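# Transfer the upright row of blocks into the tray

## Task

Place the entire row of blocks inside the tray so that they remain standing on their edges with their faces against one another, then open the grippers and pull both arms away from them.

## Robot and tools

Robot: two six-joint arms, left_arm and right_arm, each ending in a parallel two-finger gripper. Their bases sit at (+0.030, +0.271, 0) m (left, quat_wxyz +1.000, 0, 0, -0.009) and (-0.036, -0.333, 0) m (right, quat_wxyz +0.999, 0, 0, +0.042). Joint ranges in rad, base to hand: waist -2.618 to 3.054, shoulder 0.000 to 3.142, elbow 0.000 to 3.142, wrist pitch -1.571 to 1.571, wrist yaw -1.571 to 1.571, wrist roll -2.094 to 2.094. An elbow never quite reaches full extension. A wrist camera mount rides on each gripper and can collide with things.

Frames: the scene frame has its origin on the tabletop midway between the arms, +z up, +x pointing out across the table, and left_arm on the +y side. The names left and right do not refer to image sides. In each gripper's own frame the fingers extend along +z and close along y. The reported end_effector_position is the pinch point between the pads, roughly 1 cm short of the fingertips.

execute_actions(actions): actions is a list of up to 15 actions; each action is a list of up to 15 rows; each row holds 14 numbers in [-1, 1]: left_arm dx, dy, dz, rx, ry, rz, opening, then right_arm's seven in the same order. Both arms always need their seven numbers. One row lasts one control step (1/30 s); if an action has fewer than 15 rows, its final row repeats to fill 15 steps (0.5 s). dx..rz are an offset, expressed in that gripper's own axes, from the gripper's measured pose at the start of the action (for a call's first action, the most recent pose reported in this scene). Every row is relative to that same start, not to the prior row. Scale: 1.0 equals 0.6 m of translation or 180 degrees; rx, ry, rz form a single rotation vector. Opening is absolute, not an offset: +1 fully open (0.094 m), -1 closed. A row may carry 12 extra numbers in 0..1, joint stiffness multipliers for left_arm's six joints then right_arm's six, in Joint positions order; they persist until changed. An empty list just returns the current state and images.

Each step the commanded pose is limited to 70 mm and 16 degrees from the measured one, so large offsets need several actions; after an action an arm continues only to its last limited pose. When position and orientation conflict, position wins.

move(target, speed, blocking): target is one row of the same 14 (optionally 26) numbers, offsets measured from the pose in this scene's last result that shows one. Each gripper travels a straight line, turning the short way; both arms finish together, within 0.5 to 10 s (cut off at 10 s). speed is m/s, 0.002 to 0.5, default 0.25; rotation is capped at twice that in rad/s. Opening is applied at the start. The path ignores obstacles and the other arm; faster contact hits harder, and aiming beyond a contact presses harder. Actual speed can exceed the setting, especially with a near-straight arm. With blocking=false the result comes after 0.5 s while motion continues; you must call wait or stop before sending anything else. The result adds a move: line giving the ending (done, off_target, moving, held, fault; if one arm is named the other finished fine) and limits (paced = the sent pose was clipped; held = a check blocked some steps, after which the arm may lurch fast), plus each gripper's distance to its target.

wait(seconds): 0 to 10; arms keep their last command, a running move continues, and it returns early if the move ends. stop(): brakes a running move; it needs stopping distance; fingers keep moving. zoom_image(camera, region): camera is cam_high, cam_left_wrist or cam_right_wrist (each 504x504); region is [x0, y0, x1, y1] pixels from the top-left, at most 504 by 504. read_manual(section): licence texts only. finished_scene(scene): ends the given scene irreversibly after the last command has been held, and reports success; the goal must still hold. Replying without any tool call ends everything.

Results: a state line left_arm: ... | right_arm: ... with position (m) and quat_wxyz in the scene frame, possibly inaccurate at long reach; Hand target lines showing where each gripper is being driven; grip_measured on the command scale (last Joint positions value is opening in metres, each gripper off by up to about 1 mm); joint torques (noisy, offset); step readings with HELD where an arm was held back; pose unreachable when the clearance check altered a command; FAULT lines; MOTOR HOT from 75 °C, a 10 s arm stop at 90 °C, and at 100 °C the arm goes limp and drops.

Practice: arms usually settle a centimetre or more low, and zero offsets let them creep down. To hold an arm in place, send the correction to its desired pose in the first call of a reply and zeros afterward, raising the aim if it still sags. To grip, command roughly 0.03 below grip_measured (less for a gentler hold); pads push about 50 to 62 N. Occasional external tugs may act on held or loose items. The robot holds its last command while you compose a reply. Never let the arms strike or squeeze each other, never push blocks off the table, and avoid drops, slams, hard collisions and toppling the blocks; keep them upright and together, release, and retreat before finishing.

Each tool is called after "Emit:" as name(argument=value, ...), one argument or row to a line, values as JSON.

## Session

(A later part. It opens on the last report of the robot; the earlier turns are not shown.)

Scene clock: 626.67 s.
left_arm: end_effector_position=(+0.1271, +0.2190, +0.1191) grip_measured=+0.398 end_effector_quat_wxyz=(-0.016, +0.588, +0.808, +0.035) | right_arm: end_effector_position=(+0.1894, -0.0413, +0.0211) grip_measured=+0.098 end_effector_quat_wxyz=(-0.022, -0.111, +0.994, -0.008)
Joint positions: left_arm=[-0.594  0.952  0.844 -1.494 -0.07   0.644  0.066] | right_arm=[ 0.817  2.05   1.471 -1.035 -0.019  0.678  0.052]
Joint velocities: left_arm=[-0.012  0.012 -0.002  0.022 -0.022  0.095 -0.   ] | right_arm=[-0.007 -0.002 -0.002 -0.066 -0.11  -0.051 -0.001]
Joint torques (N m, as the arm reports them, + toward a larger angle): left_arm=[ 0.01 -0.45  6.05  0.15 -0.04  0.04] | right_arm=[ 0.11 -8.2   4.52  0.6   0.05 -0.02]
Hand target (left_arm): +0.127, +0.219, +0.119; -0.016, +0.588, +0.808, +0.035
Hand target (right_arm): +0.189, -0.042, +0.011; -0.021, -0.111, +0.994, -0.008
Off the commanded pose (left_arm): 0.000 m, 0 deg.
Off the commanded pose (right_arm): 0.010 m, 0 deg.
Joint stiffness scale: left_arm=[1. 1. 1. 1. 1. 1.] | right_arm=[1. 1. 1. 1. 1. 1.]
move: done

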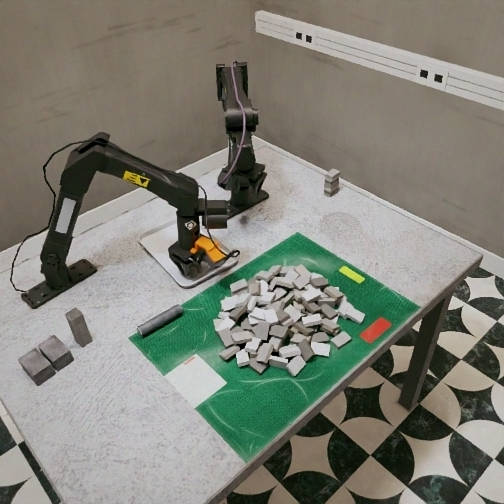

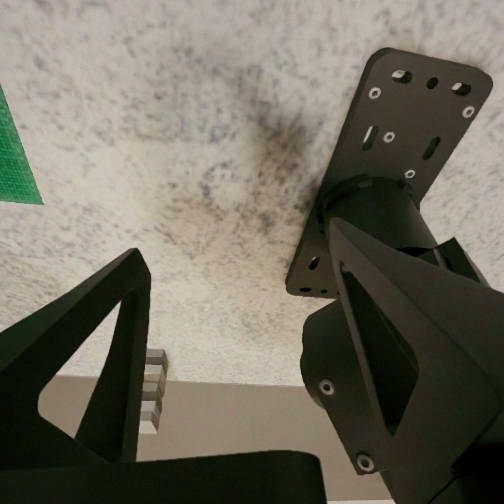

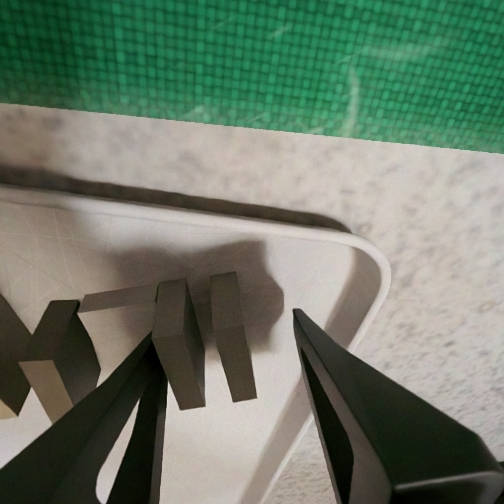

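Emit:
execute_actions(
  actions=[
    [[0,0,0,0,0,0,0.4,0,0,0.012,0,0,0,0.1]],
    [[0,0,0,0,0,0,0.4,0,0,0.012,0,0,0,0.1]],
  ],
)

Scene clock: 630.30 s.
left_arm: end_effector_position=(+0.1271, +0.2190, +0.1191) grip_measured=+0.398 end_effector_quat_wxyz=(-0.016, +0.588, +0.808, +0.035) | right_arm: end_effector_position=(+0.1894, -0.0413, +0.0211) grip_measured=+0.098 end_effector_quat_wxyz=(-0.022, -0.111, +0.994, -0.008)
Joint positions: left_arm=[-0.594  0.952  0.844 -1.494 -0.07   0.644  0.066] | right_arm=[ 0.817  2.05   1.471 -1.035 -0.019  0.678  0.052]
Joint velocities: left_arm=[-0.007 -0.002  0.012 -0.051 -0.051  0.007 -0.001] | right_arm=[ 0.002  0.007  0.017  0.022  0.081 -0.051 -0.001]
Joint torques (N m, as the arm reports them, + toward a larger angle): left_arm=[ 0.02 -0.32  6.05  0.11 -0.04  0.  ] | right_arm=[ 0.03 -8.23  5.4   0.43  0.02 -0.05]
Hand target (left_arm): +0.127, +0.219, +0.119; -0.016, +0.588, +0.808, +0.035
Hand target (right_arm): +0.189, -0.042, +0.014; -0.022, -0.111, +0.994, -0.009
Off the commanded pose (left_arm): 0.000 m, 0 deg.
Off the commanded pose (right_arm): 0.007 m, 0 deg.
Joint stiffness scale: left_arm=[1. 1. 1. 1. 1. 1.] | right_arm=[1. 1. 1. 1. 1. 1.]
Step readings (end_effector_position; steps 1 to 15: 1st action; 16 to 30: 2nd action):
0: left_arm (+0.1271, +0.2190, +0.1191) | right_arm (+0.1894, -0.0413, +0.0211)
1: left_arm (+0.1271, +0.2190, +0.1191) | right_arm (+0.1894, -0.0413, +0.0211)
2: left_arm (+0.1271, +0.2190, +0.1191) | right_arm (+0.1894, -0.0413, +0.0211)
4: left_arm (+0.1271, +0.2190, +0.1191) | right_arm (+0.1894, -0.0413, +0.0211)
8: left_arm (+0.1271, +0.2190, +0.1191) | right_arm (+0.1894, -0.0413, +0.0211)
15: left_arm (+0.1271, +0.2190, +0.1191) | right_arm (+0.1894, -0.0413, +0.0211)
16: left_arm (+0.1271, +0.2190, +0.1191) | right_arm (+0.1894, -0.0413, +0.0211)
17: left_arm (+0.1271, +0.2190, +0.1191) | right_arm (+0.1894, -0.0413, +0.0211)
19: left_arm (+0.1271, +0.2190, +0.1191) | right_arm (+0.1894, -0.0413, +0.0211)
23: left_arm (+0.1271, +0.2190, +0.1191) | right_arm (+0.1894, -0.0413, +0.0211)
30: end_effector_position above

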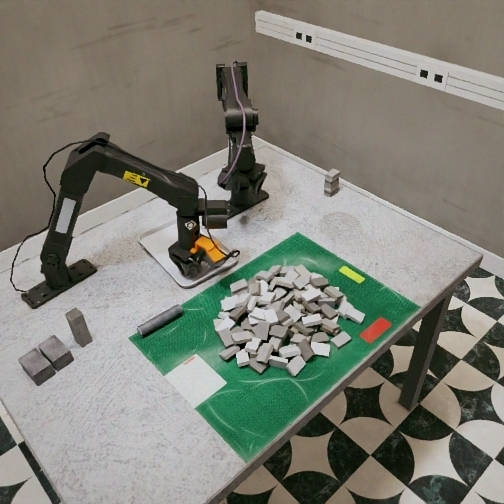

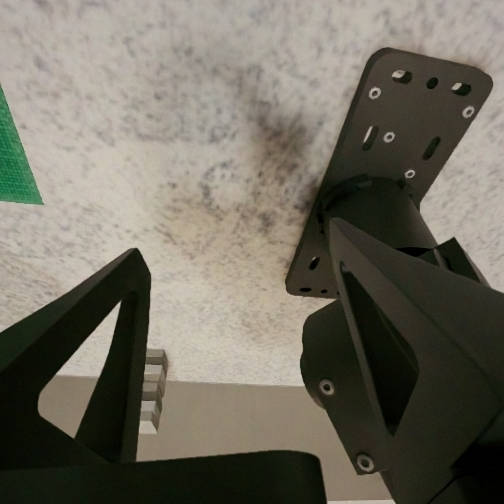

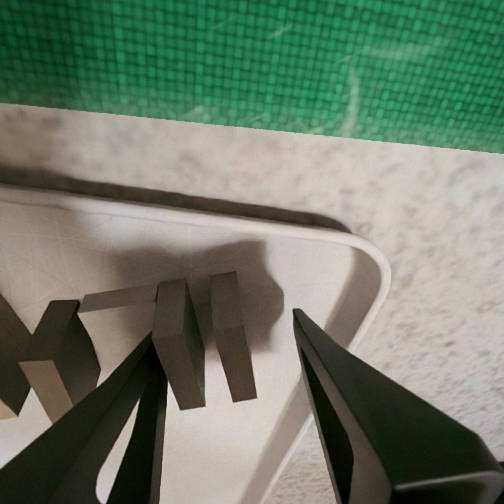

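Emit:
execute_actions(
  actions=[
    [[0,0,0,0,0,0,0.4,0,0,-0.008,0,0,0,-0.1]],
    [[0,0,0,0,0,0,0.4,0,0,0,0,0,0,-0.3]],
    [[0,0,0,0,0,0,0.4,0,0,0,0,0,0,-0.45]],
    [[0,0,0,0,0,0,0.4,0,0,0,0,0,0,-0.56]],
    [[0,0,0,0,0,0,0.4,0,0,0,0,0,0,-0.6]],
  ],
)

Scene clock: 634.77 s.
left_arm: end_effector_position=(+0.1271, +0.2190, +0.1191) grip_measured=+0.398 end_effector_quat_wxyz=(-0.016, +0.588, +0.808, +0.035) | right_arm: end_effector_position=(+0.1881, -0.0400, +0.0212) grip_measured=-0.583 end_effector_quat_wxyz=(-0.025, -0.111, +0.994, -0.005)
Joint positions: left_arm=[-0.594  0.952  0.844 -1.494 -0.07   0.644  0.066] | right_arm=[ 0.817  2.05   1.471 -1.034 -0.029  0.678  0.02 ]
Joint velocities: left_arm=[-0.012  0.012  0.012 -0.022  0.037 -0.037 -0.   ] | right_arm=[ 0.002 -0.002  0.017 -0.095 -0.037 -0.037  0.   ]
Joint torques (N m, as the arm reports them, + toward a larger angle): left_arm=[ 0.04 -0.28  6.06  0.15 -0.02 -0.01] | right_arm=[ 0.02 -8.72  7.1   0.18  0.02 -0.01]
Hand target (left_arm): +0.127, +0.219, +0.119; -0.016, +0.588, +0.808, +0.035
Hand target (right_arm): +0.188, -0.040, +0.021; -0.025, -0.111, +0.994, -0.005
Off the commanded pose (left_arm): 0.000 m, 0 deg.
Off the commanded pose (right_arm): 0.000 m, 0 deg.
Joint stiffness scale: left_arm=[1. 1. 1. 1. 1. 1.] | right_arm=[1. 1. 1. 1. 1. 1.]
Step readings (end_effector_position; steps 1 to 15: 1st action; 16 to 30: 2nd action; 31 to 45: 3rd action; 46 to 60: 4th action; 61 to 75: 5th action):
0: left_arm (+0.1271, +0.2190, +0.1191) | right_arm (+0.1894, -0.0413, +0.0211)
1: left_arm (+0.1271, +0.2190, +0.1191) | right_arm (+0.1892, -0.0411, +0.0211)
2: left_arm (+0.1271, +0.2190, +0.1191) | right_arm (+0.1888, -0.0408, +0.0211)
4: left_arm (+0.1271, +0.2190, +0.1191) | right_arm (+0.1886, -0.0406, +0.0212)
8: left_arm (+0.1271, +0.2190, +0.1191) | right_arm (+0.1886, -0.0406, +0.0212)
15: left_arm (+0.1271, +0.2190, +0.1191) | right_arm (+0.1886, -0.0406, +0.0212)
16: left_arm (+0.1271, +0.2190, +0.1191) | right_arm (+0.1885, -0.0403, +0.0212)
17: left_arm (+0.1271, +0.2190, +0.1191) | right_arm (+0.1885, -0.0403, +0.0212)
19: left_arm (+0.1271, +0.2190, +0.1191) | right_arm (+0.1885, -0.0403, +0.0212)
23: left_arm (+0.1271, +0.2190, +0.1191) | right_arm (+0.1885, -0.0403, +0.0212)
30: left_arm (+0.1271, +0.2190, +0.1191) | right_arm (+0.1885, -0.0403, +0.0212)
31: left_arm (+0.1271, +0.2190, +0.1191) | right_arm (+0.1884, -0.0402, +0.0212)
32: left_arm (+0.1271, +0.2190, +0.1191) | right_arm (+0.1884, -0.0402, +0.0212)
34: left_arm (+0.1271, +0.2190, +0.1191) | right_arm (+0.1884, -0.0402, +0.0212)
38: left_arm (+0.1271, +0.2190, +0.1191) | right_arm (+0.1884, -0.0402, +0.0212)
45: left_arm (+0.1271, +0.2190, +0.1191) | right_arm (+0.1884, -0.0402, +0.0212)
46: left_arm (+0.1271, +0.2190, +0.1191) | right_arm (+0.1883, -0.0401, +0.0212)
47: left_arm (+0.1271, +0.2190, +0.1191) | right_arm (+0.1882, -0.0401, +0.0212)
49: left_arm (+0.1271, +0.2190, +0.1191) | right_arm (+0.1881, -0.0400, +0.0212)
53: left_arm (+0.1271, +0.2190, +0.1191) | right_arm (+0.1881, -0.0400, +0.0212)
60: left_arm (+0.1271, +0.2190, +0.1191) | right_arm (+0.1881, -0.0400, +0.0212)
61: left_arm (+0.1271, +0.2190, +0.1191) | right_arm (+0.1881, -0.0400, +0.0212)
62: left_arm (+0.1271, +0.2190, +0.1191) | right_arm (+0.1881, -0.0400, +0.0212)
64: left_arm (+0.1271, +0.2190, +0.1191) | right_arm (+0.1881, -0.0400, +0.0212)
68: left_arm (+0.1271, +0.2190, +0.1191) | right_arm (+0.1881, -0.0400, +0.0212)
75: end_effector_position above

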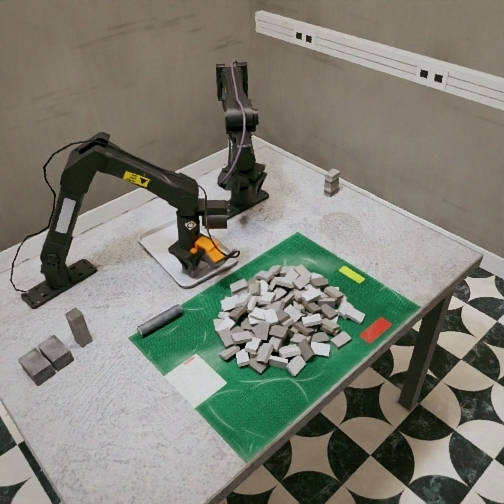

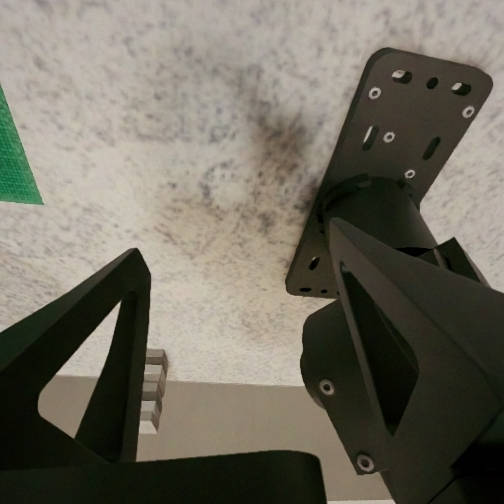

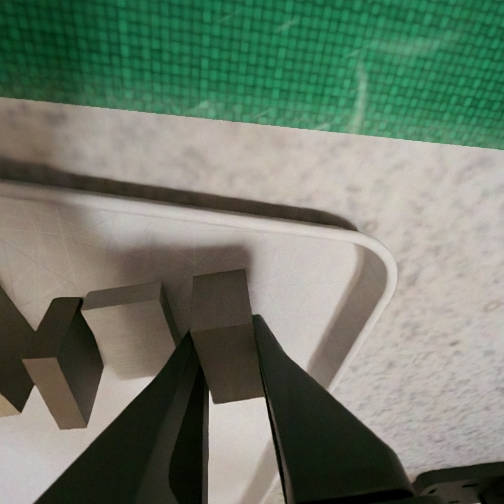

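Emit:
execute_actions(
  actions=[
    [[0,0,0,0,0,0,0.4,0,0,0,0,0,0,-0.54]],
    [[0,0,0,0,0,0,0.4,0,0,0,0,0,0,-0.45]],
  ],
)

Emit:
move(
  target=[0,0,0,0,0,0,0.4,0,0,-0.12,0,0,0,-0.45],
  speed=0.08,
)

Emit:
move(
  target=[-0.25,0,0.08,0,0,0.03,0.4,0.22,-0.33,-0.05,0,0,0.29,-0.2],
)

Scene clock: 638.80 s.
left_arm: end_effector_position=(+0.1271, +0.2190, +0.1191) grip_measured=+0.398 end_effector_quat_wxyz=(-0.016, +0.588, +0.808, +0.035) | right_arm: end_effector_position=(+0.1881, -0.0400, +0.0212) grip_measured=-0.453 end_effector_quat_wxyz=(-0.025, -0.111, +0.994, -0.005)
Joint positions: left_arm=[-0.594  0.952  0.844 -1.494 -0.07   0.644  0.066] | right_arm=[ 0.817  2.05   1.471 -1.034 -0.029  0.678  0.026]
Joint velocities: left_arm=[ 0.002 -0.002  0.002 -0.022  0.11  -0.051  0.   ] | right_arm=[-0.022 -0.007 -0.002 -0.051 -0.037 -0.037  0.001]
Joint torques (N m, as the arm reports them, + toward a larger angle): left_arm=[-0.1  -0.34  6.12  0.12 -0.03 -0.01] | right_arm=[ 0.01 -8.81  7.07  0.17  0.03 -0.04]
Hand target (left_arm): +0.127, +0.219, +0.119; -0.016, +0.588, +0.808, +0.035
Hand target (right_arm): +0.188, -0.040, +0.021; -0.025, -0.111, +0.994, -0.005
Off the commanded pose (left_arm): 0.000 m, 0 deg.
Off the commanded pose (right_arm): 0.000 m, 0 deg.
Joint stiffness scale: left_arm=[1. 1. 1. 1. 1. 1.] | right_arm=[1. 1. 1. 1. 1. 1.]
Step readings (end_effector_position; steps 1 to 15: 1st action; 16 to 30: 2nd action):
0: left_arm (+0.1271, +0.2190, +0.1191) | right_arm (+0.1881, -0.0400, +0.0212)
1: left_arm (+0.1271, +0.2190, +0.1191) | right_arm (+0.1881, -0.0400, +0.0212)
2: left_arm (+0.1271, +0.2190, +0.1191) | right_arm (+0.1881, -0.0400, +0.0212)
4: left_arm (+0.1271, +0.2190, +0.1191) | right_arm (+0.1881, -0.0400, +0.0212)
8: left_arm (+0.1271, +0.2190, +0.1191) | right_arm (+0.1881, -0.0400, +0.0212)
15: left_arm (+0.1271, +0.2190, +0.1191) | right_arm (+0.1881, -0.0400, +0.0212)
16: left_arm (+0.1271, +0.2190, +0.1191) | right_arm (+0.1881, -0.0400, +0.0212)
17: left_arm (+0.1271, +0.2190, +0.1191) | right_arm (+0.1881, -0.0400, +0.0212)
19: left_arm (+0.1271, +0.2190, +0.1191) | right_arm (+0.1881, -0.0400, +0.0212)
23: left_arm (+0.1271, +0.2190, +0.1191) | right_arm (+0.1881, -0.0400, +0.0212)
30: end_effector_position above

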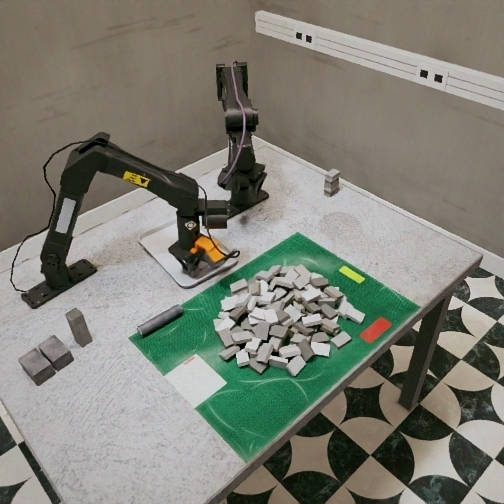

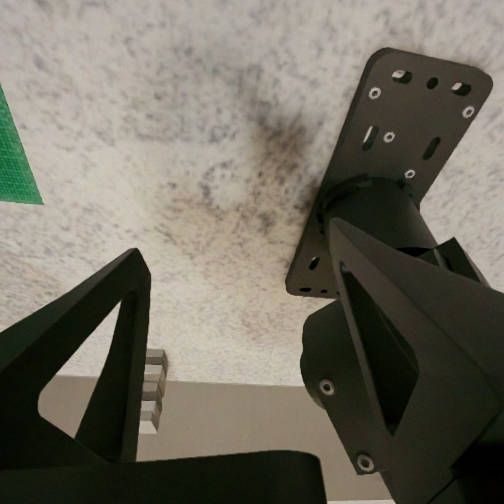

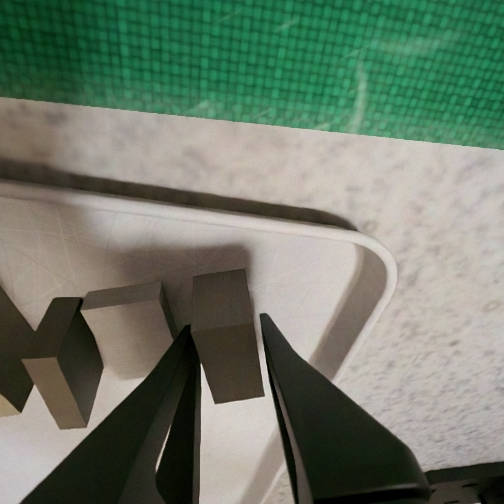

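Scene clock: 640.23 s.
left_arm: end_effector_position=(+0.1271, +0.2190, +0.1191) grip_measured=+0.398 end_effector_quat_wxyz=(-0.016, +0.588, +0.808, +0.035) | right_arm: end_effector_position=(+0.1868, -0.0414, +0.0762) grip_measured=-0.452 end_effector_quat_wxyz=(-0.039, -0.110, +0.993, -0.018)
Joint positions: left_arm=[-0.594  0.952  0.844 -1.494 -0.07   0.644  0.066] | right_arm=[ 0.817  2.029  1.664 -1.285 -0.03   0.678  0.026]
Joint velocities: left_arm=[-0.007 -0.012  0.002  0.051  0.037 -0.051 -0.001] | right_arm=[ 0.002 -0.002  0.007 -0.022 -0.037  0.022 -0.   ]
Joint torques (N m, as the arm reports them, + toward a larger angle): left_arm=[-0.11 -0.33  5.97  0.11 -0.05  0.02] | right_arm=[ -0.34 -10.29  10.53  -0.11   0.04  -0.07]
Hand target (left_arm): +0.127, +0.219, +0.119; -0.016, +0.588, +0.808, +0.035
Hand target (right_arm): +0.191, -0.038, +0.093; -0.025, -0.111, +0.994, -0.004
Off the commanded pose (left_arm): 0.000 m, 0 deg.
Off the commanded pose (right_arm): 0.018 m, 2 deg.
Joint stiffness scale: left_arm=[1. 1. 1. 1. 1. 1.] | right_arm=[1. 1. 1. 1. 1. 1.]
move: off_target (right_arm)

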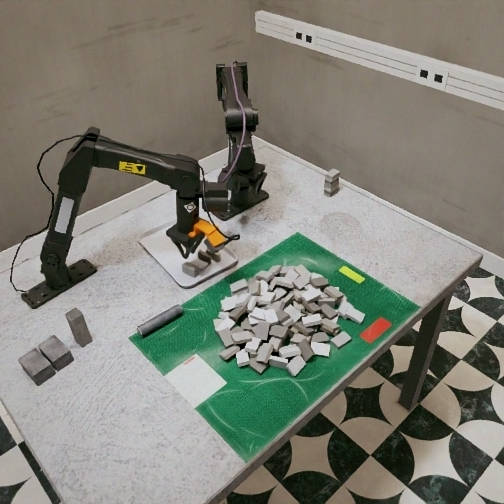

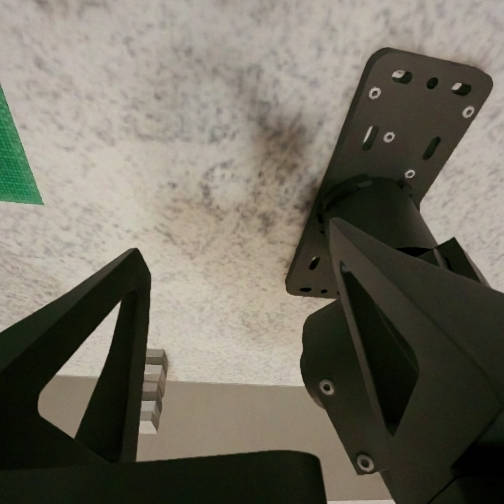

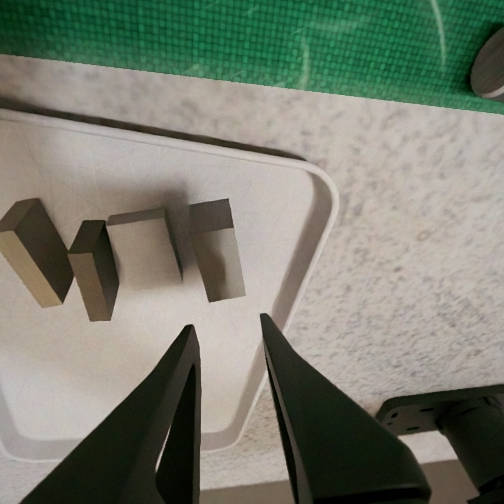

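Scene clock: 642.50 s.
left_arm: end_effector_position=(+0.1709, +0.0915, +0.0589) grip_measured=+0.398 end_effector_quat_wxyz=(-0.031, +0.624, +0.780, +0.041) | right_arm: end_effector_position=(+0.1166, -0.2554, +0.1297) grip_measured=-0.203 end_effector_quat_wxyz=(-0.021, +0.333, +0.943, -0.020)
Joint positions: left_arm=[-0.94   1.525  0.978 -1.107 -0.062  0.388  0.066] | right_arm=[ 0.377  1.239  1.036 -1.426 -0.002  1.14   0.037]
Joint velocities: left_arm=[ 0.007 -0.002 -0.012 -0.051 -0.022  0.037 -0.001] | right_arm=[ 0.022 -0.007  0.012 -0.022 -0.051 -0.007  0.   ]
Joint torques (N m, as the arm reports them, + toward a larger angle): left_arm=[-0.73 -4.52  8.37  0.16  0.03 -0.04] | right_arm=[-1.01 -3.64  5.61 -0.1   0.22  0.  ]
Hand target (left_arm): +0.174, +0.080, +0.063; -0.017, +0.625, +0.780, +0.034
Hand target (right_arm): +0.109, -0.264, +0.128; -0.024, +0.338, +0.940, -0.033
Off the commanded pose (left_arm): 0.012 m, 2 deg.
Off the commanded pose (right_arm): 0.016 m, 2 deg.
Joint stiffness scale: left_arm=[1. 1. 1. 1. 1. 1.] | right_arm=[1. 1. 1. 1. 1. 1.]
move: off_target (left_arm, right_arm)

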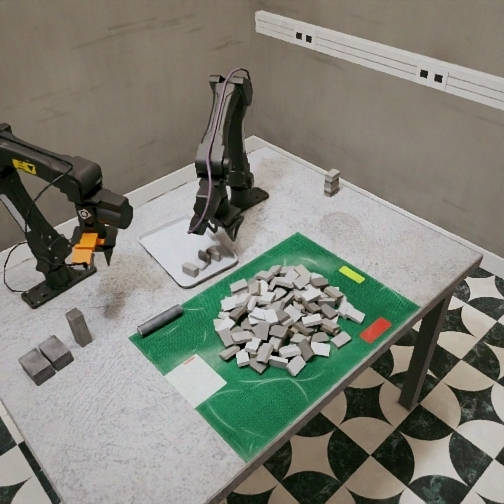

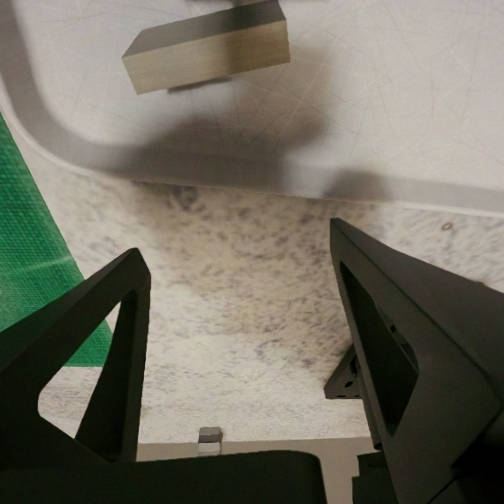

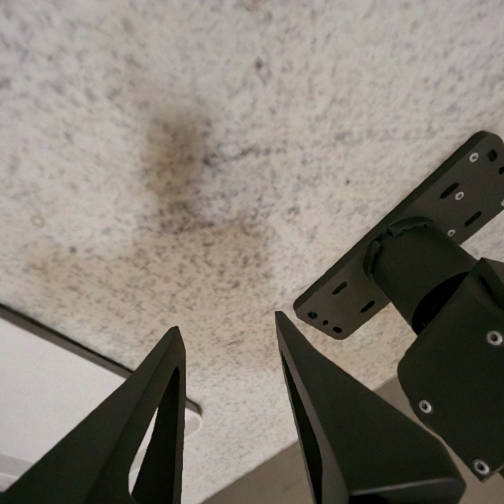

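Emit:
zoom_image(
  camera="cam_high",
  region=[160,230,240,290],
)

Region (160, 230, 240, 290) of cam_high's 504x504 image, scaled by 6.300, with more detail than that image has; it fills the top 378 rows of this view, and the rest is white.

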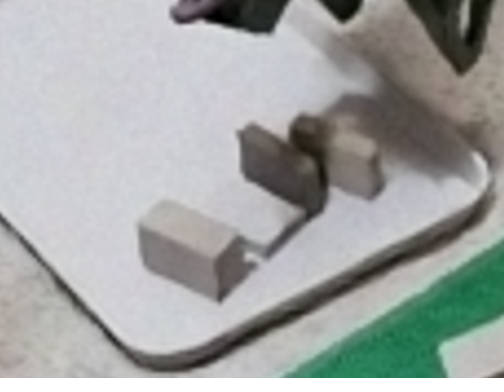

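Emit:
move(
  target=[-0.17,0,0.02,-0.01,-0.02,0,0.4,0,0,0,0,0,0,-0.2],
  speed=0.1,
)

Scene clock: 647.60 s.
left_arm: end_effector_position=(+0.1892, +0.0063, +0.0360) grip_measured=+0.398 end_effector_quat_wxyz=(-0.013, +0.625, +0.780, +0.039) | right_arm: end_effector_position=(+0.1164, -0.2555, +0.1297) grip_measured=-0.203 end_effector_quat_wxyz=(-0.021, +0.333, +0.943, -0.021)
Joint positions: left_arm=[-1.05   1.826  1.219 -1.018 -0.062  0.281  0.066] | right_arm=[ 0.377  1.239  1.036 -1.427 -0.002  1.14   0.037]
Joint velocities: left_arm=[ 0.012  0.007  0.002 -0.022 -0.022 -0.066 -0.001] | right_arm=[ 0.012 -0.012 -0.022 -0.051 -0.022 -0.022  0.   ]
Joint torques (N m, as the arm reports them, + toward a larger angle): left_arm=[-0.71 -6.78  8.04  0.28 -0.07 -0.07] | right_arm=[ 0.02 -2.35  7.33  0.15  0.06 -0.03]
Hand target (left_arm): +0.193, -0.006, +0.038; +0.003, +0.625, +0.780, +0.034
Hand target (right_arm): +0.117, -0.255, +0.130; -0.021, +0.333, +0.943, -0.020
Off the commanded pose (left_arm): 0.013 m, 2 deg.
Off the commanded pose (right_arm): 0.000 m, 0 deg.
Joint stiffness scale: left_arm=[1. 1. 1. 1. 1. 1.] | right_arm=[1. 1. 1. 1. 1. 1.]
move: off_target (left_arm)

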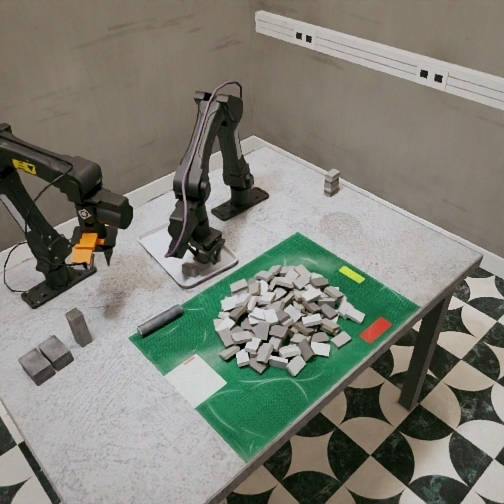

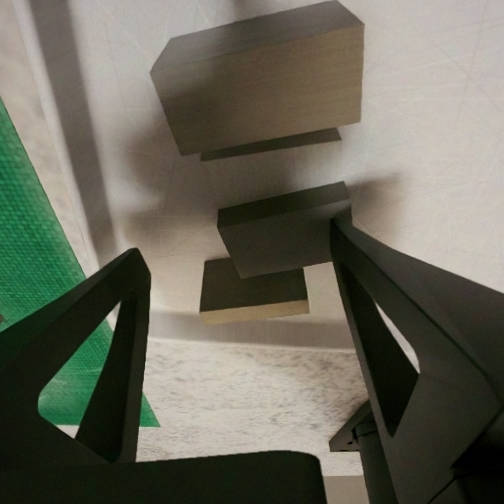

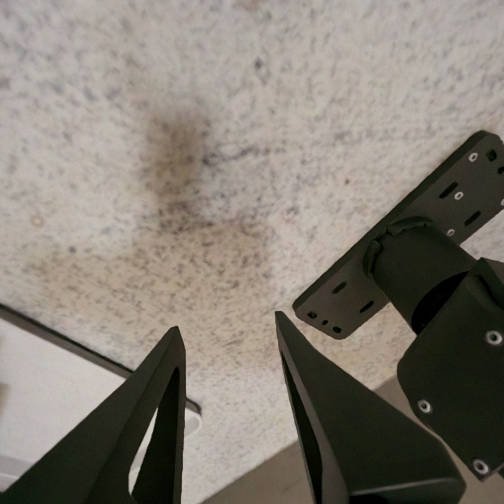

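Emit:
move(
  target=[-0.02,-0.028,-0.01,-0.005,-0.012,-0.04,0.4,0,0,0,0,0,0,-0.2],
  speed=0.04,
)

Emit:
zoom_image(
  camera="cam_left_wrist",
  region=[80,80,400,330],
)

Scene clock: 654.47 s.
left_arm: end_effector_position=(+0.1768, -0.0026, +0.0360) grip_measured=+0.398 end_effector_quat_wxyz=(-0.003, +0.575, +0.817, +0.044) | right_arm: end_effector_position=(+0.1164, -0.2555, +0.1297) grip_measured=-0.203 end_effector_quat_wxyz=(-0.021, +0.333, +0.943, -0.021)
Joint positions: left_arm=[-1.105  1.826  1.219 -1.012 -0.073  0.101  0.066] | right_arm=[ 0.377  1.239  1.036 -1.427 -0.002  1.14   0.037]
Joint velocities: left_arm=[-0.027 -0.017 -0.002  0.007 -0.066 -0.037 -0.   ] | right_arm=[-0.002 -0.017  0.007 -0.066 -0.051  0.022  0.   ]
Joint torques (N m, as the arm reports them, + toward a larger angle): left_arm=[-0.69 -8.87  6.08  0.21  0.04 -0.06] | right_arm=[-0.03 -2.44  7.31  0.16  0.06 -0.02]
Hand target (left_arm): +0.175, -0.009, +0.040; +0.009, +0.575, +0.817, +0.034
Hand target (right_arm): +0.116, -0.256, +0.130; -0.021, +0.333, +0.943, -0.021
Off the commanded pose (left_arm): 0.008 m, 2 deg.
Off the commanded pose (right_arm): 0.000 m, 0 deg.
Joint stiffness scale: left_arm=[1. 1. 1. 1. 1. 1.] | right_arm=[1. 1. 1. 1. 1. 1.]
move: done

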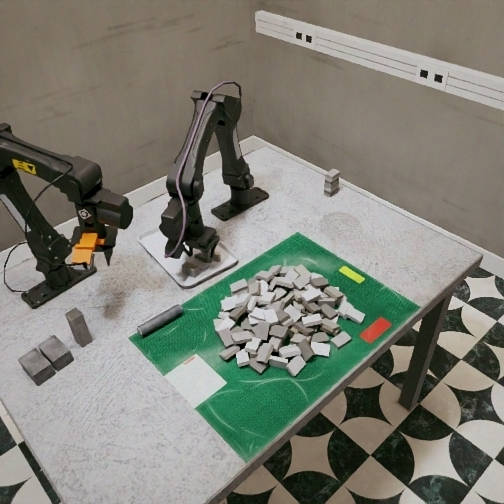

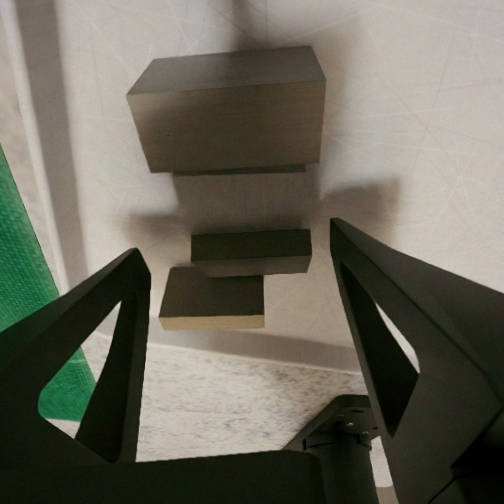

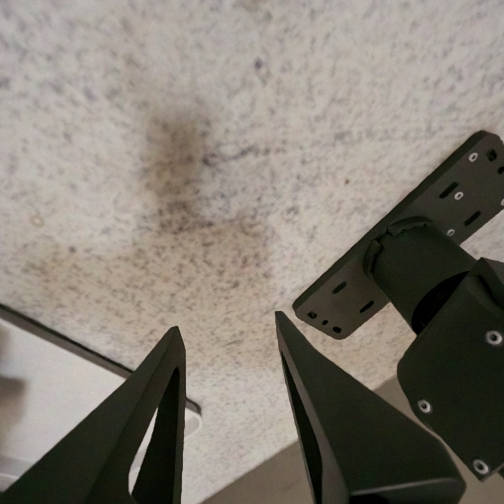

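Region (80, 80, 400, 330) of cam_left_wrist's 504x504 image, scaled by 1.575, with more detail than that image has; it fills the top 394 rows of this view, and the rest is white.

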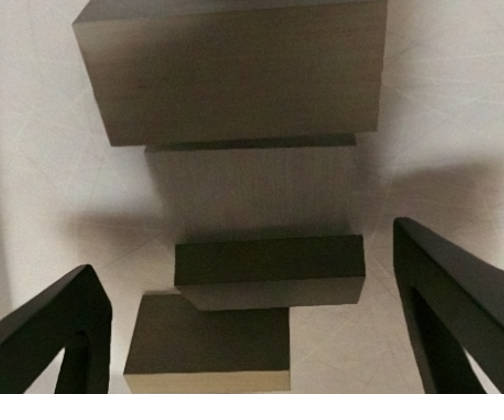

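Emit:
move(
  target=[-0.02,0,-0.006,-0.005,-0.015,0,0.4,0,0,0,0,0,0,-0.2],
  speed=0.03,
)

Scene clock: 657.33 s.
left_arm: end_effector_position=(+0.1798, -0.0072, +0.0359) grip_measured=+0.398 end_effector_quat_wxyz=(+0.007, +0.574, +0.818, +0.040) | right_arm: end_effector_position=(+0.1164, -0.2555, +0.1297) grip_measured=-0.203 end_effector_quat_wxyz=(-0.021, +0.333, +0.943, -0.021)
Joint positions: left_arm=[-1.105  1.826  1.219 -0.991 -0.077  0.098  0.066] | right_arm=[ 0.377  1.239  1.036 -1.427 -0.002  1.14   0.037]
Joint velocities: left_arm=[ 0.002  0.012  0.007  0.022 -0.051  0.022 -0.   ] | right_arm=[-0.012 -0.017 -0.002  0.022  0.037 -0.022 -0.001]
Joint torques (N m, as the arm reports them, + toward a larger angle): left_arm=[-0.79 -8.2   6.56  0.26 -0.08 -0.03] | right_arm=[ 0.01 -2.38  7.35  0.14  0.04 -0.04]
Hand target (left_arm): +0.181, -0.014, +0.039; +0.021, +0.576, +0.816, +0.036
Hand target (right_arm): +0.116, -0.256, +0.130; -0.021, +0.333, +0.943, -0.021
Off the commanded pose (left_arm): 0.008 m, 2 deg.
Off the commanded pose (right_arm): 0.000 m, 0 deg.
Joint stiffness scale: left_arm=[1. 1. 1. 1. 1. 1.] | right_arm=[1. 1. 1. 1. 1. 1.]
move: done

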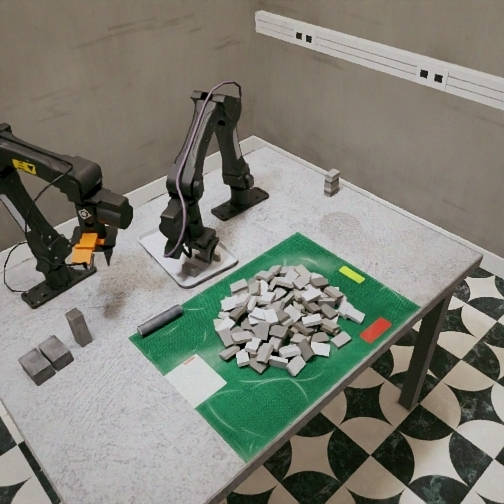

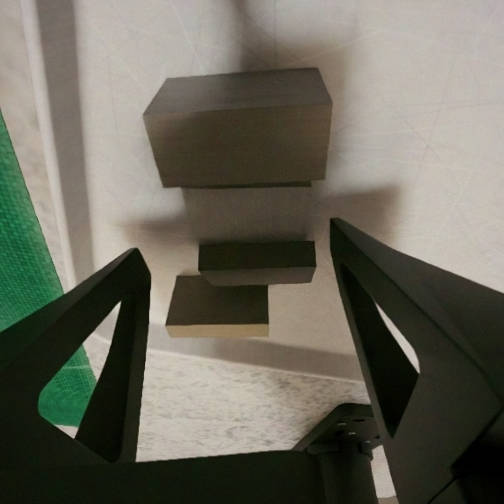

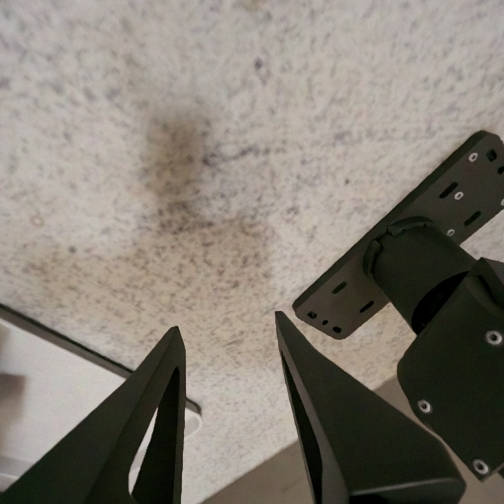

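Emit:
execute_actions(
  actions=[
    [[-0.018,-0.006,-0.004,0,0,0,0.4,0,0,0,0,0,0,-0.2]],
    [[0,0,0,0,0,0,0.4,0,0,0,0,0,0,-0.2]],
  ],
)

Scene clock: 659.50 s.
left_arm: end_effector_position=(+0.1804, -0.0117, +0.0333) grip_measured=+0.398 end_effector_quat_wxyz=(+0.003, +0.572, +0.819, +0.043) | right_arm: end_effector_position=(+0.1164, -0.2555, +0.1297) grip_measured=-0.203 end_effector_quat_wxyz=(-0.021, +0.333, +0.943, -0.021)
Joint positions: left_arm=[-1.11   1.854  1.245 -0.999 -0.078  0.089  0.066] | right_arm=[ 0.377  1.239  1.036 -1.427 -0.002  1.14   0.037]
Joint velocities: left_arm=[-0.012 -0.007  0.002 -0.022 -0.022 -0.007  0.002] | right_arm=[ 0.012  0.012 -0.022 -0.007 -0.037  0.007 -0.   ]
Joint torques (N m, as the arm reports them, + toward a larger angle): left_arm=[-0.01 -8.15  5.82  0.13 -0.03 -0.01] | right_arm=[ 0.05 -2.41  7.36  0.15  0.05 -0.04]
Hand target (left_arm): +0.180, -0.012, +0.033; +0.003, +0.572, +0.819, +0.043
Hand target (right_arm): +0.116, -0.256, +0.130; -0.021, +0.333, +0.943, -0.021
Off the commanded pose (left_arm): 0.000 m, 0 deg.
Off the commanded pose (right_arm): 0.000 m, 0 deg.
Joint stiffness scale: left_arm=[1. 1. 1. 1. 1. 1.] | right_arm=[1. 1. 1. 1. 1. 1.]
Step readings (end_effector_position; steps 1 to 15: 1st action; 16 to 30: 2nd action):
0: left_arm (+0.1800, -0.0074, +0.0359) | right_arm (+0.1164, -0.2555, +0.1297)
1: left_arm (+0.1799, -0.0076, +0.0359) | right_arm (+0.1164, -0.2555, +0.1297)
2: left_arm (+0.1804, -0.0088, +0.0360) | right_arm (+0.1164, -0.2555, +0.1297)
4: left_arm (+0.1810, -0.0115, +0.0350) | right_arm (+0.1164, -0.2555, +0.1297)
8: left_arm (+0.1805, -0.0118, +0.0333) | right_arm (+0.1164, -0.2555, +0.1297)
15: left_arm (+0.1804, -0.0117, +0.0333) | right_arm (+0.1164, -0.2555, +0.1297)
16: left_arm (+0.1804, -0.0117, +0.0333) | right_arm (+0.1164, -0.2555, +0.1297)
17: left_arm (+0.1804, -0.0117, +0.0333) | right_arm (+0.1164, -0.2555, +0.1297)
19: left_arm (+0.1804, -0.0117, +0.0333) | right_arm (+0.1164, -0.2555, +0.1297)
23: left_arm (+0.1804, -0.0117, +0.0333) | right_arm (+0.1164, -0.2555, +0.1297)
30: end_effector_position above

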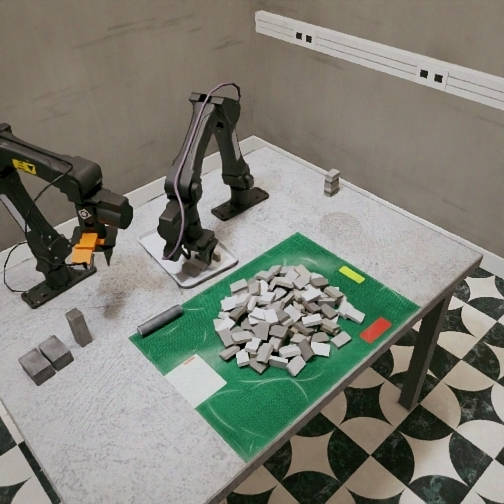

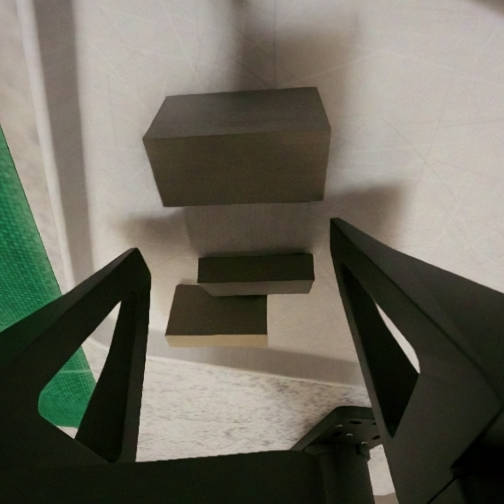

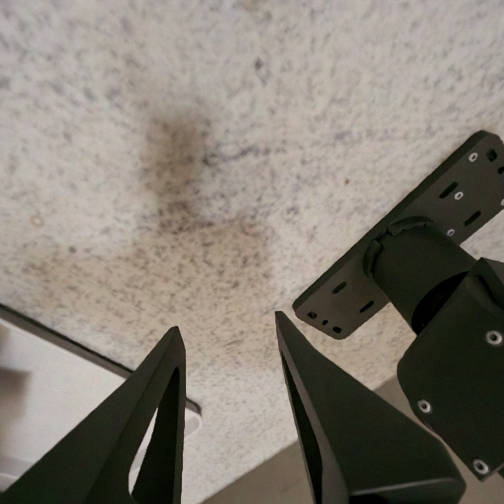

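Centre ≈(250,230). Descend.

Emit:
move(
  target=[-0.004,-0.004,0.04,0,0,0,0.4,0,0,0,0,0,0,-0.2],
  speed=0.03,
)

Scene clock: 661.73 s.
left_arm: end_effector_position=(+0.1803, -0.0113, +0.0167) grip_measured=+0.398 end_effector_quat_wxyz=(+0.000, +0.572, +0.819, +0.045) | right_arm: end_effector_position=(+0.1164, -0.2555, +0.1297) grip_measured=-0.203 end_effector_quat_wxyz=(-0.021, +0.333, +0.943, -0.021)
Joint positions: left_arm=[-1.11   1.883  1.211 -0.943 -0.078  0.089  0.066] | right_arm=[ 0.377  1.239  1.036 -1.427 -0.002  1.14   0.037]
Joint velocities: left_arm=[-0.007 -0.017 -0.007 -0.051 -0.037  0.037 -0.001] | right_arm=[-0.017 -0.002  0.007 -0.037 -0.037  0.051  0.002]
Joint torques (N m, as the arm reports them, + toward a larger angle): left_arm=[-0.14 -7.33  4.37  0.37 -0.04 -0.03] | right_arm=[-0.03 -2.34  7.34  0.14  0.05 -0.03]
Hand target (left_arm): +0.180, -0.013, +0.009; +0.003, +0.572, +0.819, +0.043
Hand target (right_arm): +0.116, -0.256, +0.130; -0.021, +0.333, +0.943, -0.021
Off the commanded pose (left_arm): 0.008 m, 0 deg.
Off the commanded pose (right_arm): 0.000 m, 0 deg.
Joint stiffness scale: left_arm=[1. 1. 1. 1. 1. 1.] | right_arm=[1. 1. 1. 1. 1. 1.]
move: done

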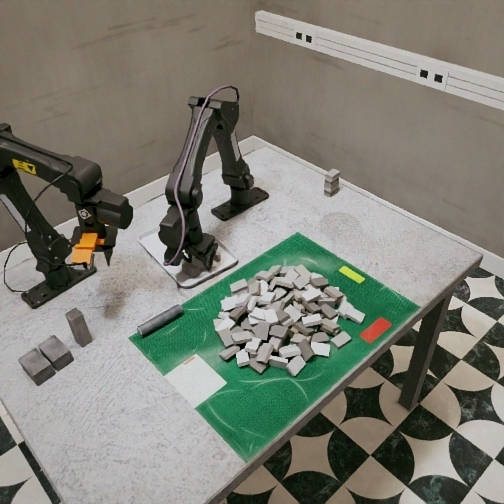

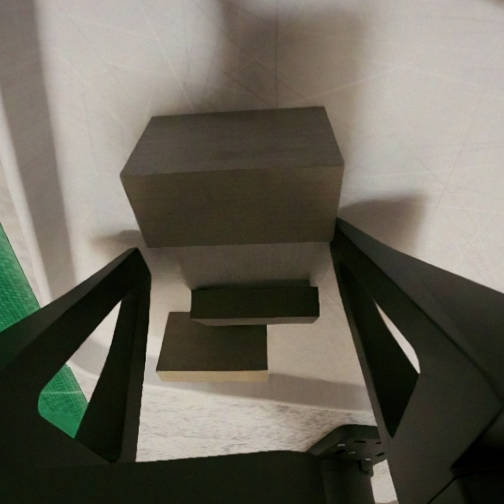

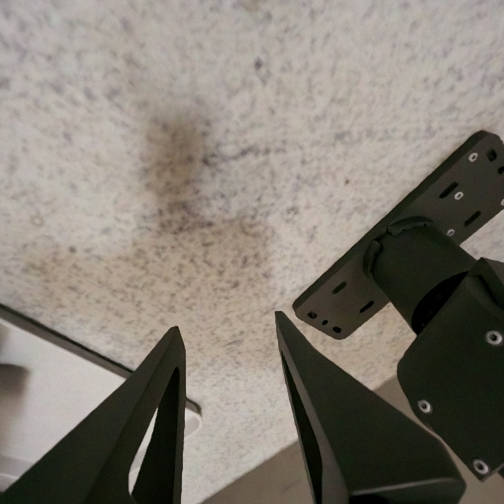

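Emit:
execute_actions(
  actions=[
    [[0,0,-0.006,0,0,0,0.2,0,0,0,0,0,0,-0.2]],
    [[0,0,0,0,0,0,0.05,0,0,0,0,0,0,-0.2]],
    [[0,0,0,0,0,0,-0.05,0,0,0,0,0,0,-0.2]],
    [[0,0,0,0,0,0,-0.13,0,0,0,0,0,0,-0.2]],
  ],
)

Emit:
move(
  target=[0,0,-0.13,0,0,0,-0.13,0,0,0,0,0,0,-0.2],
  speed=0.06,
)

Scene clock: 665.57 s.
left_arm: end_effector_position=(+0.1791, -0.0113, +0.0167) grip_measured=-0.078 end_effector_quat_wxyz=(-0.002, +0.572, +0.819, +0.043) | right_arm: end_effector_position=(+0.1164, -0.2555, +0.1297) grip_measured=-0.203 end_effector_quat_wxyz=(-0.021, +0.333, +0.943, -0.021)
Joint positions: left_arm=[-1.11   1.883  1.211 -0.946 -0.072  0.089  0.043] | right_arm=[ 0.377  1.239  1.036 -1.427 -0.002  1.14   0.037]
Joint velocities: left_arm=[-0.007 -0.002 -0.027 -0.051 -0.007  0.022 -0.001] | right_arm=[-0.017  0.007  0.007  0.022 -0.022  0.007 -0.002]
Joint torques (N m, as the arm reports them, + toward a larger angle): left_arm=[-0.07 -8.14  5.67  0.09 -0.07  0.  ] | right_arm=[-0.04 -2.4   7.32  0.14  0.05 -0.03]
Hand target (left_arm): +0.179, -0.011, +0.017; -0.002, +0.572, +0.819, +0.043
Hand target (right_arm): +0.116, -0.256, +0.130; -0.021, +0.333, +0.943, -0.021
Off the commanded pose (left_arm): 0.000 m, 0 deg.
Off the commanded pose (right_arm): 0.000 m, 0 deg.
Joint stiffness scale: left_arm=[1. 1. 1. 1. 1. 1.] | right_arm=[1. 1. 1. 1. 1. 1.]
Step readings (end_effector_position; steps 1 to 15: 1st action; 16 to 30: 2nd action; 31 to 45: 3rd action; 46 to 60: 4th action):
0: left_arm (+0.1803, -0.0113, +0.0167) | right_arm (+0.1164, -0.2555, +0.1297)
1: left_arm (+0.1800, -0.0112, +0.0167) | right_arm (+0.1164, -0.2555, +0.1297)
2: left_arm (+0.1797, -0.0112, +0.0167) | right_arm (+0.1164, -0.2555, +0.1297)
4: left_arm (+0.1796, -0.0110, +0.0167) | right_arm (+0.1164, -0.2555, +0.1297)
8: left_arm (+0.1796, -0.0110, +0.0167) | right_arm (+0.1164, -0.2555, +0.1297)
15: left_arm (+0.1796, -0.0110, +0.0167) | right_arm (+0.1164, -0.2555, +0.1297)
16: left_arm (+0.1796, -0.0110, +0.0167) | right_arm (+0.1164, -0.2555, +0.1297)
17: left_arm (+0.1795, -0.0111, +0.0167) | right_arm (+0.1164, -0.2555, +0.1297)
19: left_arm (+0.1793, -0.0111, +0.0167) | right_arm (+0.1164, -0.2555, +0.1297)
23: left_arm (+0.1793, -0.0111, +0.0167) | right_arm (+0.1164, -0.2555, +0.1297)
30: left_arm (+0.1793, -0.0111, +0.0167) | right_arm (+0.1164, -0.2555, +0.1297)
31: left_arm (+0.1792, -0.0112, +0.0167) | right_arm (+0.1164, -0.2555, +0.1297)
32: left_arm (+0.1791, -0.0113, +0.0167) | right_arm (+0.1164, -0.2555, +0.1297)
34: left_arm (+0.1791, -0.0113, +0.0167) | right_arm (+0.1164, -0.2555, +0.1297)
38: left_arm (+0.1791, -0.0113, +0.0167) | right_arm (+0.1164, -0.2555, +0.1297)
45: left_arm (+0.1791, -0.0113, +0.0167) | right_arm (+0.1164, -0.2555, +0.1297)
46: left_arm (+0.1791, -0.0113, +0.0167) | right_arm (+0.1164, -0.2555, +0.1297)
47: left_arm (+0.1791, -0.0113, +0.0167) | right_arm (+0.1164, -0.2555, +0.1297)
49: left_arm (+0.1791, -0.0113, +0.0167) | right_arm (+0.1164, -0.2555, +0.1297)
53: left_arm (+0.1791, -0.0113, +0.0167) | right_arm (+0.1164, -0.2555, +0.1297)
60: end_effector_position above

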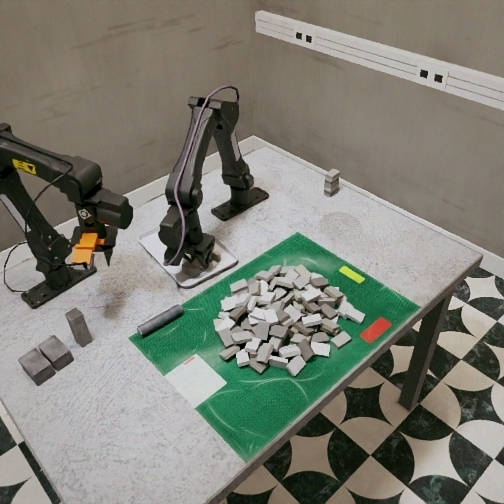

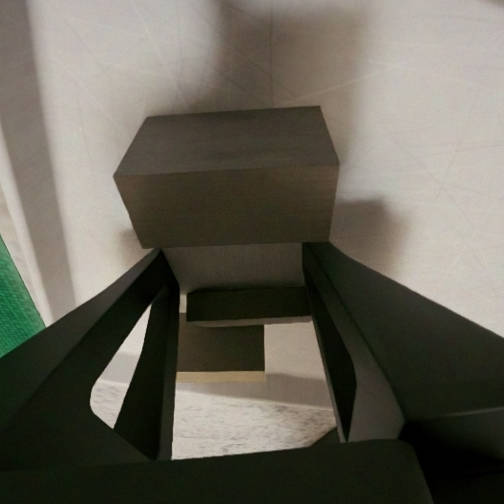

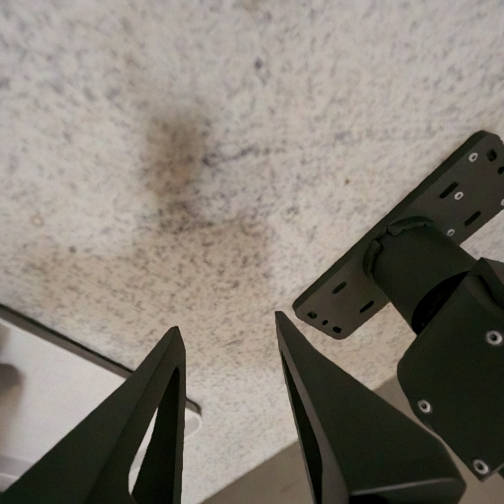

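Scene clock: 667.37 s.
left_arm: end_effector_position=(+0.1762, -0.0092, +0.0778) grip_measured=-0.078 end_effector_quat_wxyz=(-0.022, +0.570, +0.819, +0.054) | right_arm: end_effector_position=(+0.1164, -0.2555, +0.1297) grip_measured=-0.203 end_effector_quat_wxyz=(-0.021, +0.333, +0.943, -0.021)
Joint positions: left_arm=[-1.115  1.843  1.411 -1.231 -0.072  0.079  0.043] | right_arm=[ 0.377  1.239  1.036 -1.427 -0.002  1.14   0.037]
Joint velocities: left_arm=[-0.002  0.002  0.007 -0.081  0.007  0.037 -0.   ] | right_arm=[-0.017  0.002 -0.012 -0.007  0.007 -0.037  0.001]
Joint torques (N m, as the arm reports them, + toward a larger angle): left_arm=[ -0.86 -10.52   8.5   -0.11  -0.03  -0.03] | right_arm=[ 0.01 -2.41  7.34  0.14  0.05 -0.04]
Hand target (left_arm): +0.175, -0.016, +0.094; -0.002, +0.572, +0.819, +0.043
Hand target (right_arm): +0.116, -0.256, +0.130; -0.021, +0.333, +0.943, -0.021
Off the commanded pose (left_arm): 0.018 m, 3 deg.
Off the commanded pose (right_arm): 0.000 m, 0 deg.
Joint stiffness scale: left_arm=[1. 1. 1. 1. 1. 1.] | right_arm=[1. 1. 1. 1. 1. 1.]
move: off_target (left_arm)

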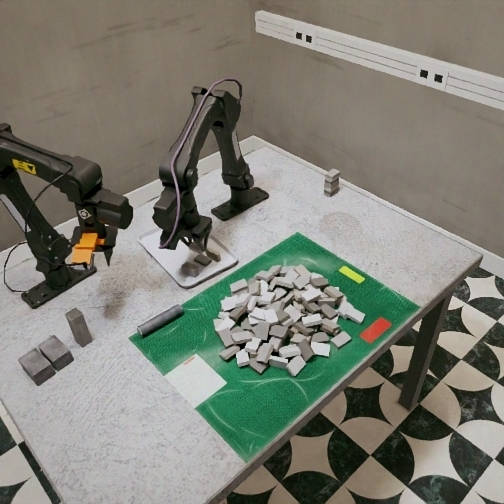

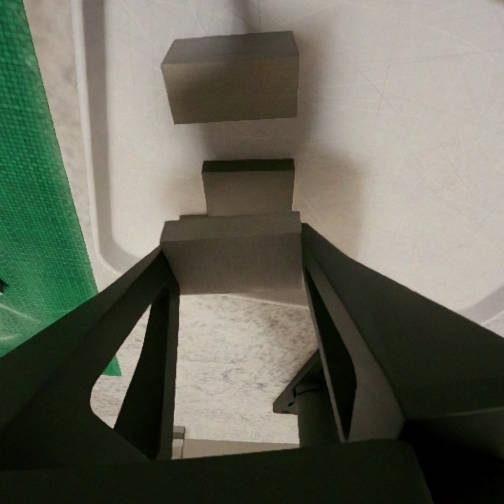

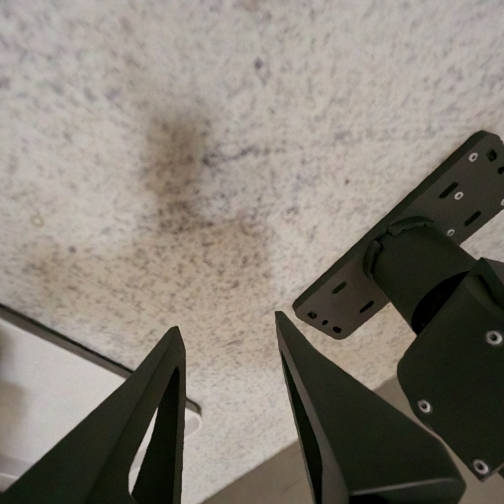

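Emit:
zoom_image(
  camera="cam_high",
  region=[150,220,240,290],
)

Emit:
zoom_image(
  camera="cam_left_wrist",
  region=[120,20,360,310],
)

Region (150, 220, 240, 290) of cam_high's 504x504 image, scaled by 5.600, with more detail than that image has.

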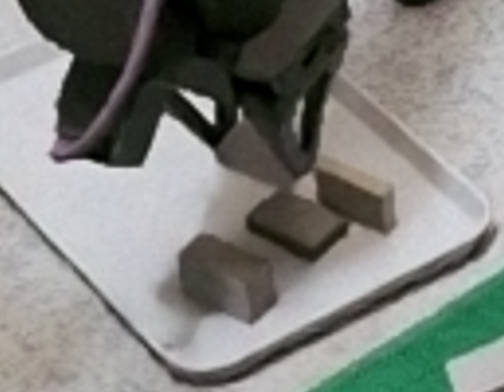

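Region (120, 20, 360, 310) of cam_left_wrist's 504x504 image, scaled by 1.738, with more detail than that image has; it fills the left 417 columns of this view, and the rest is white.

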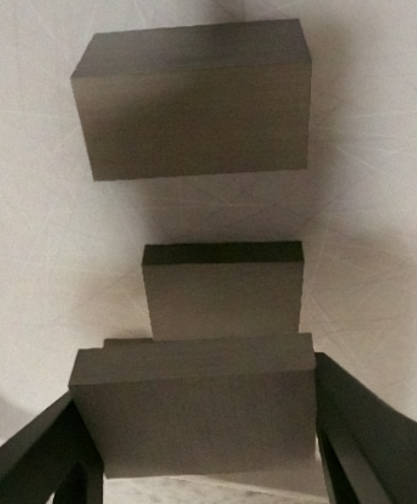

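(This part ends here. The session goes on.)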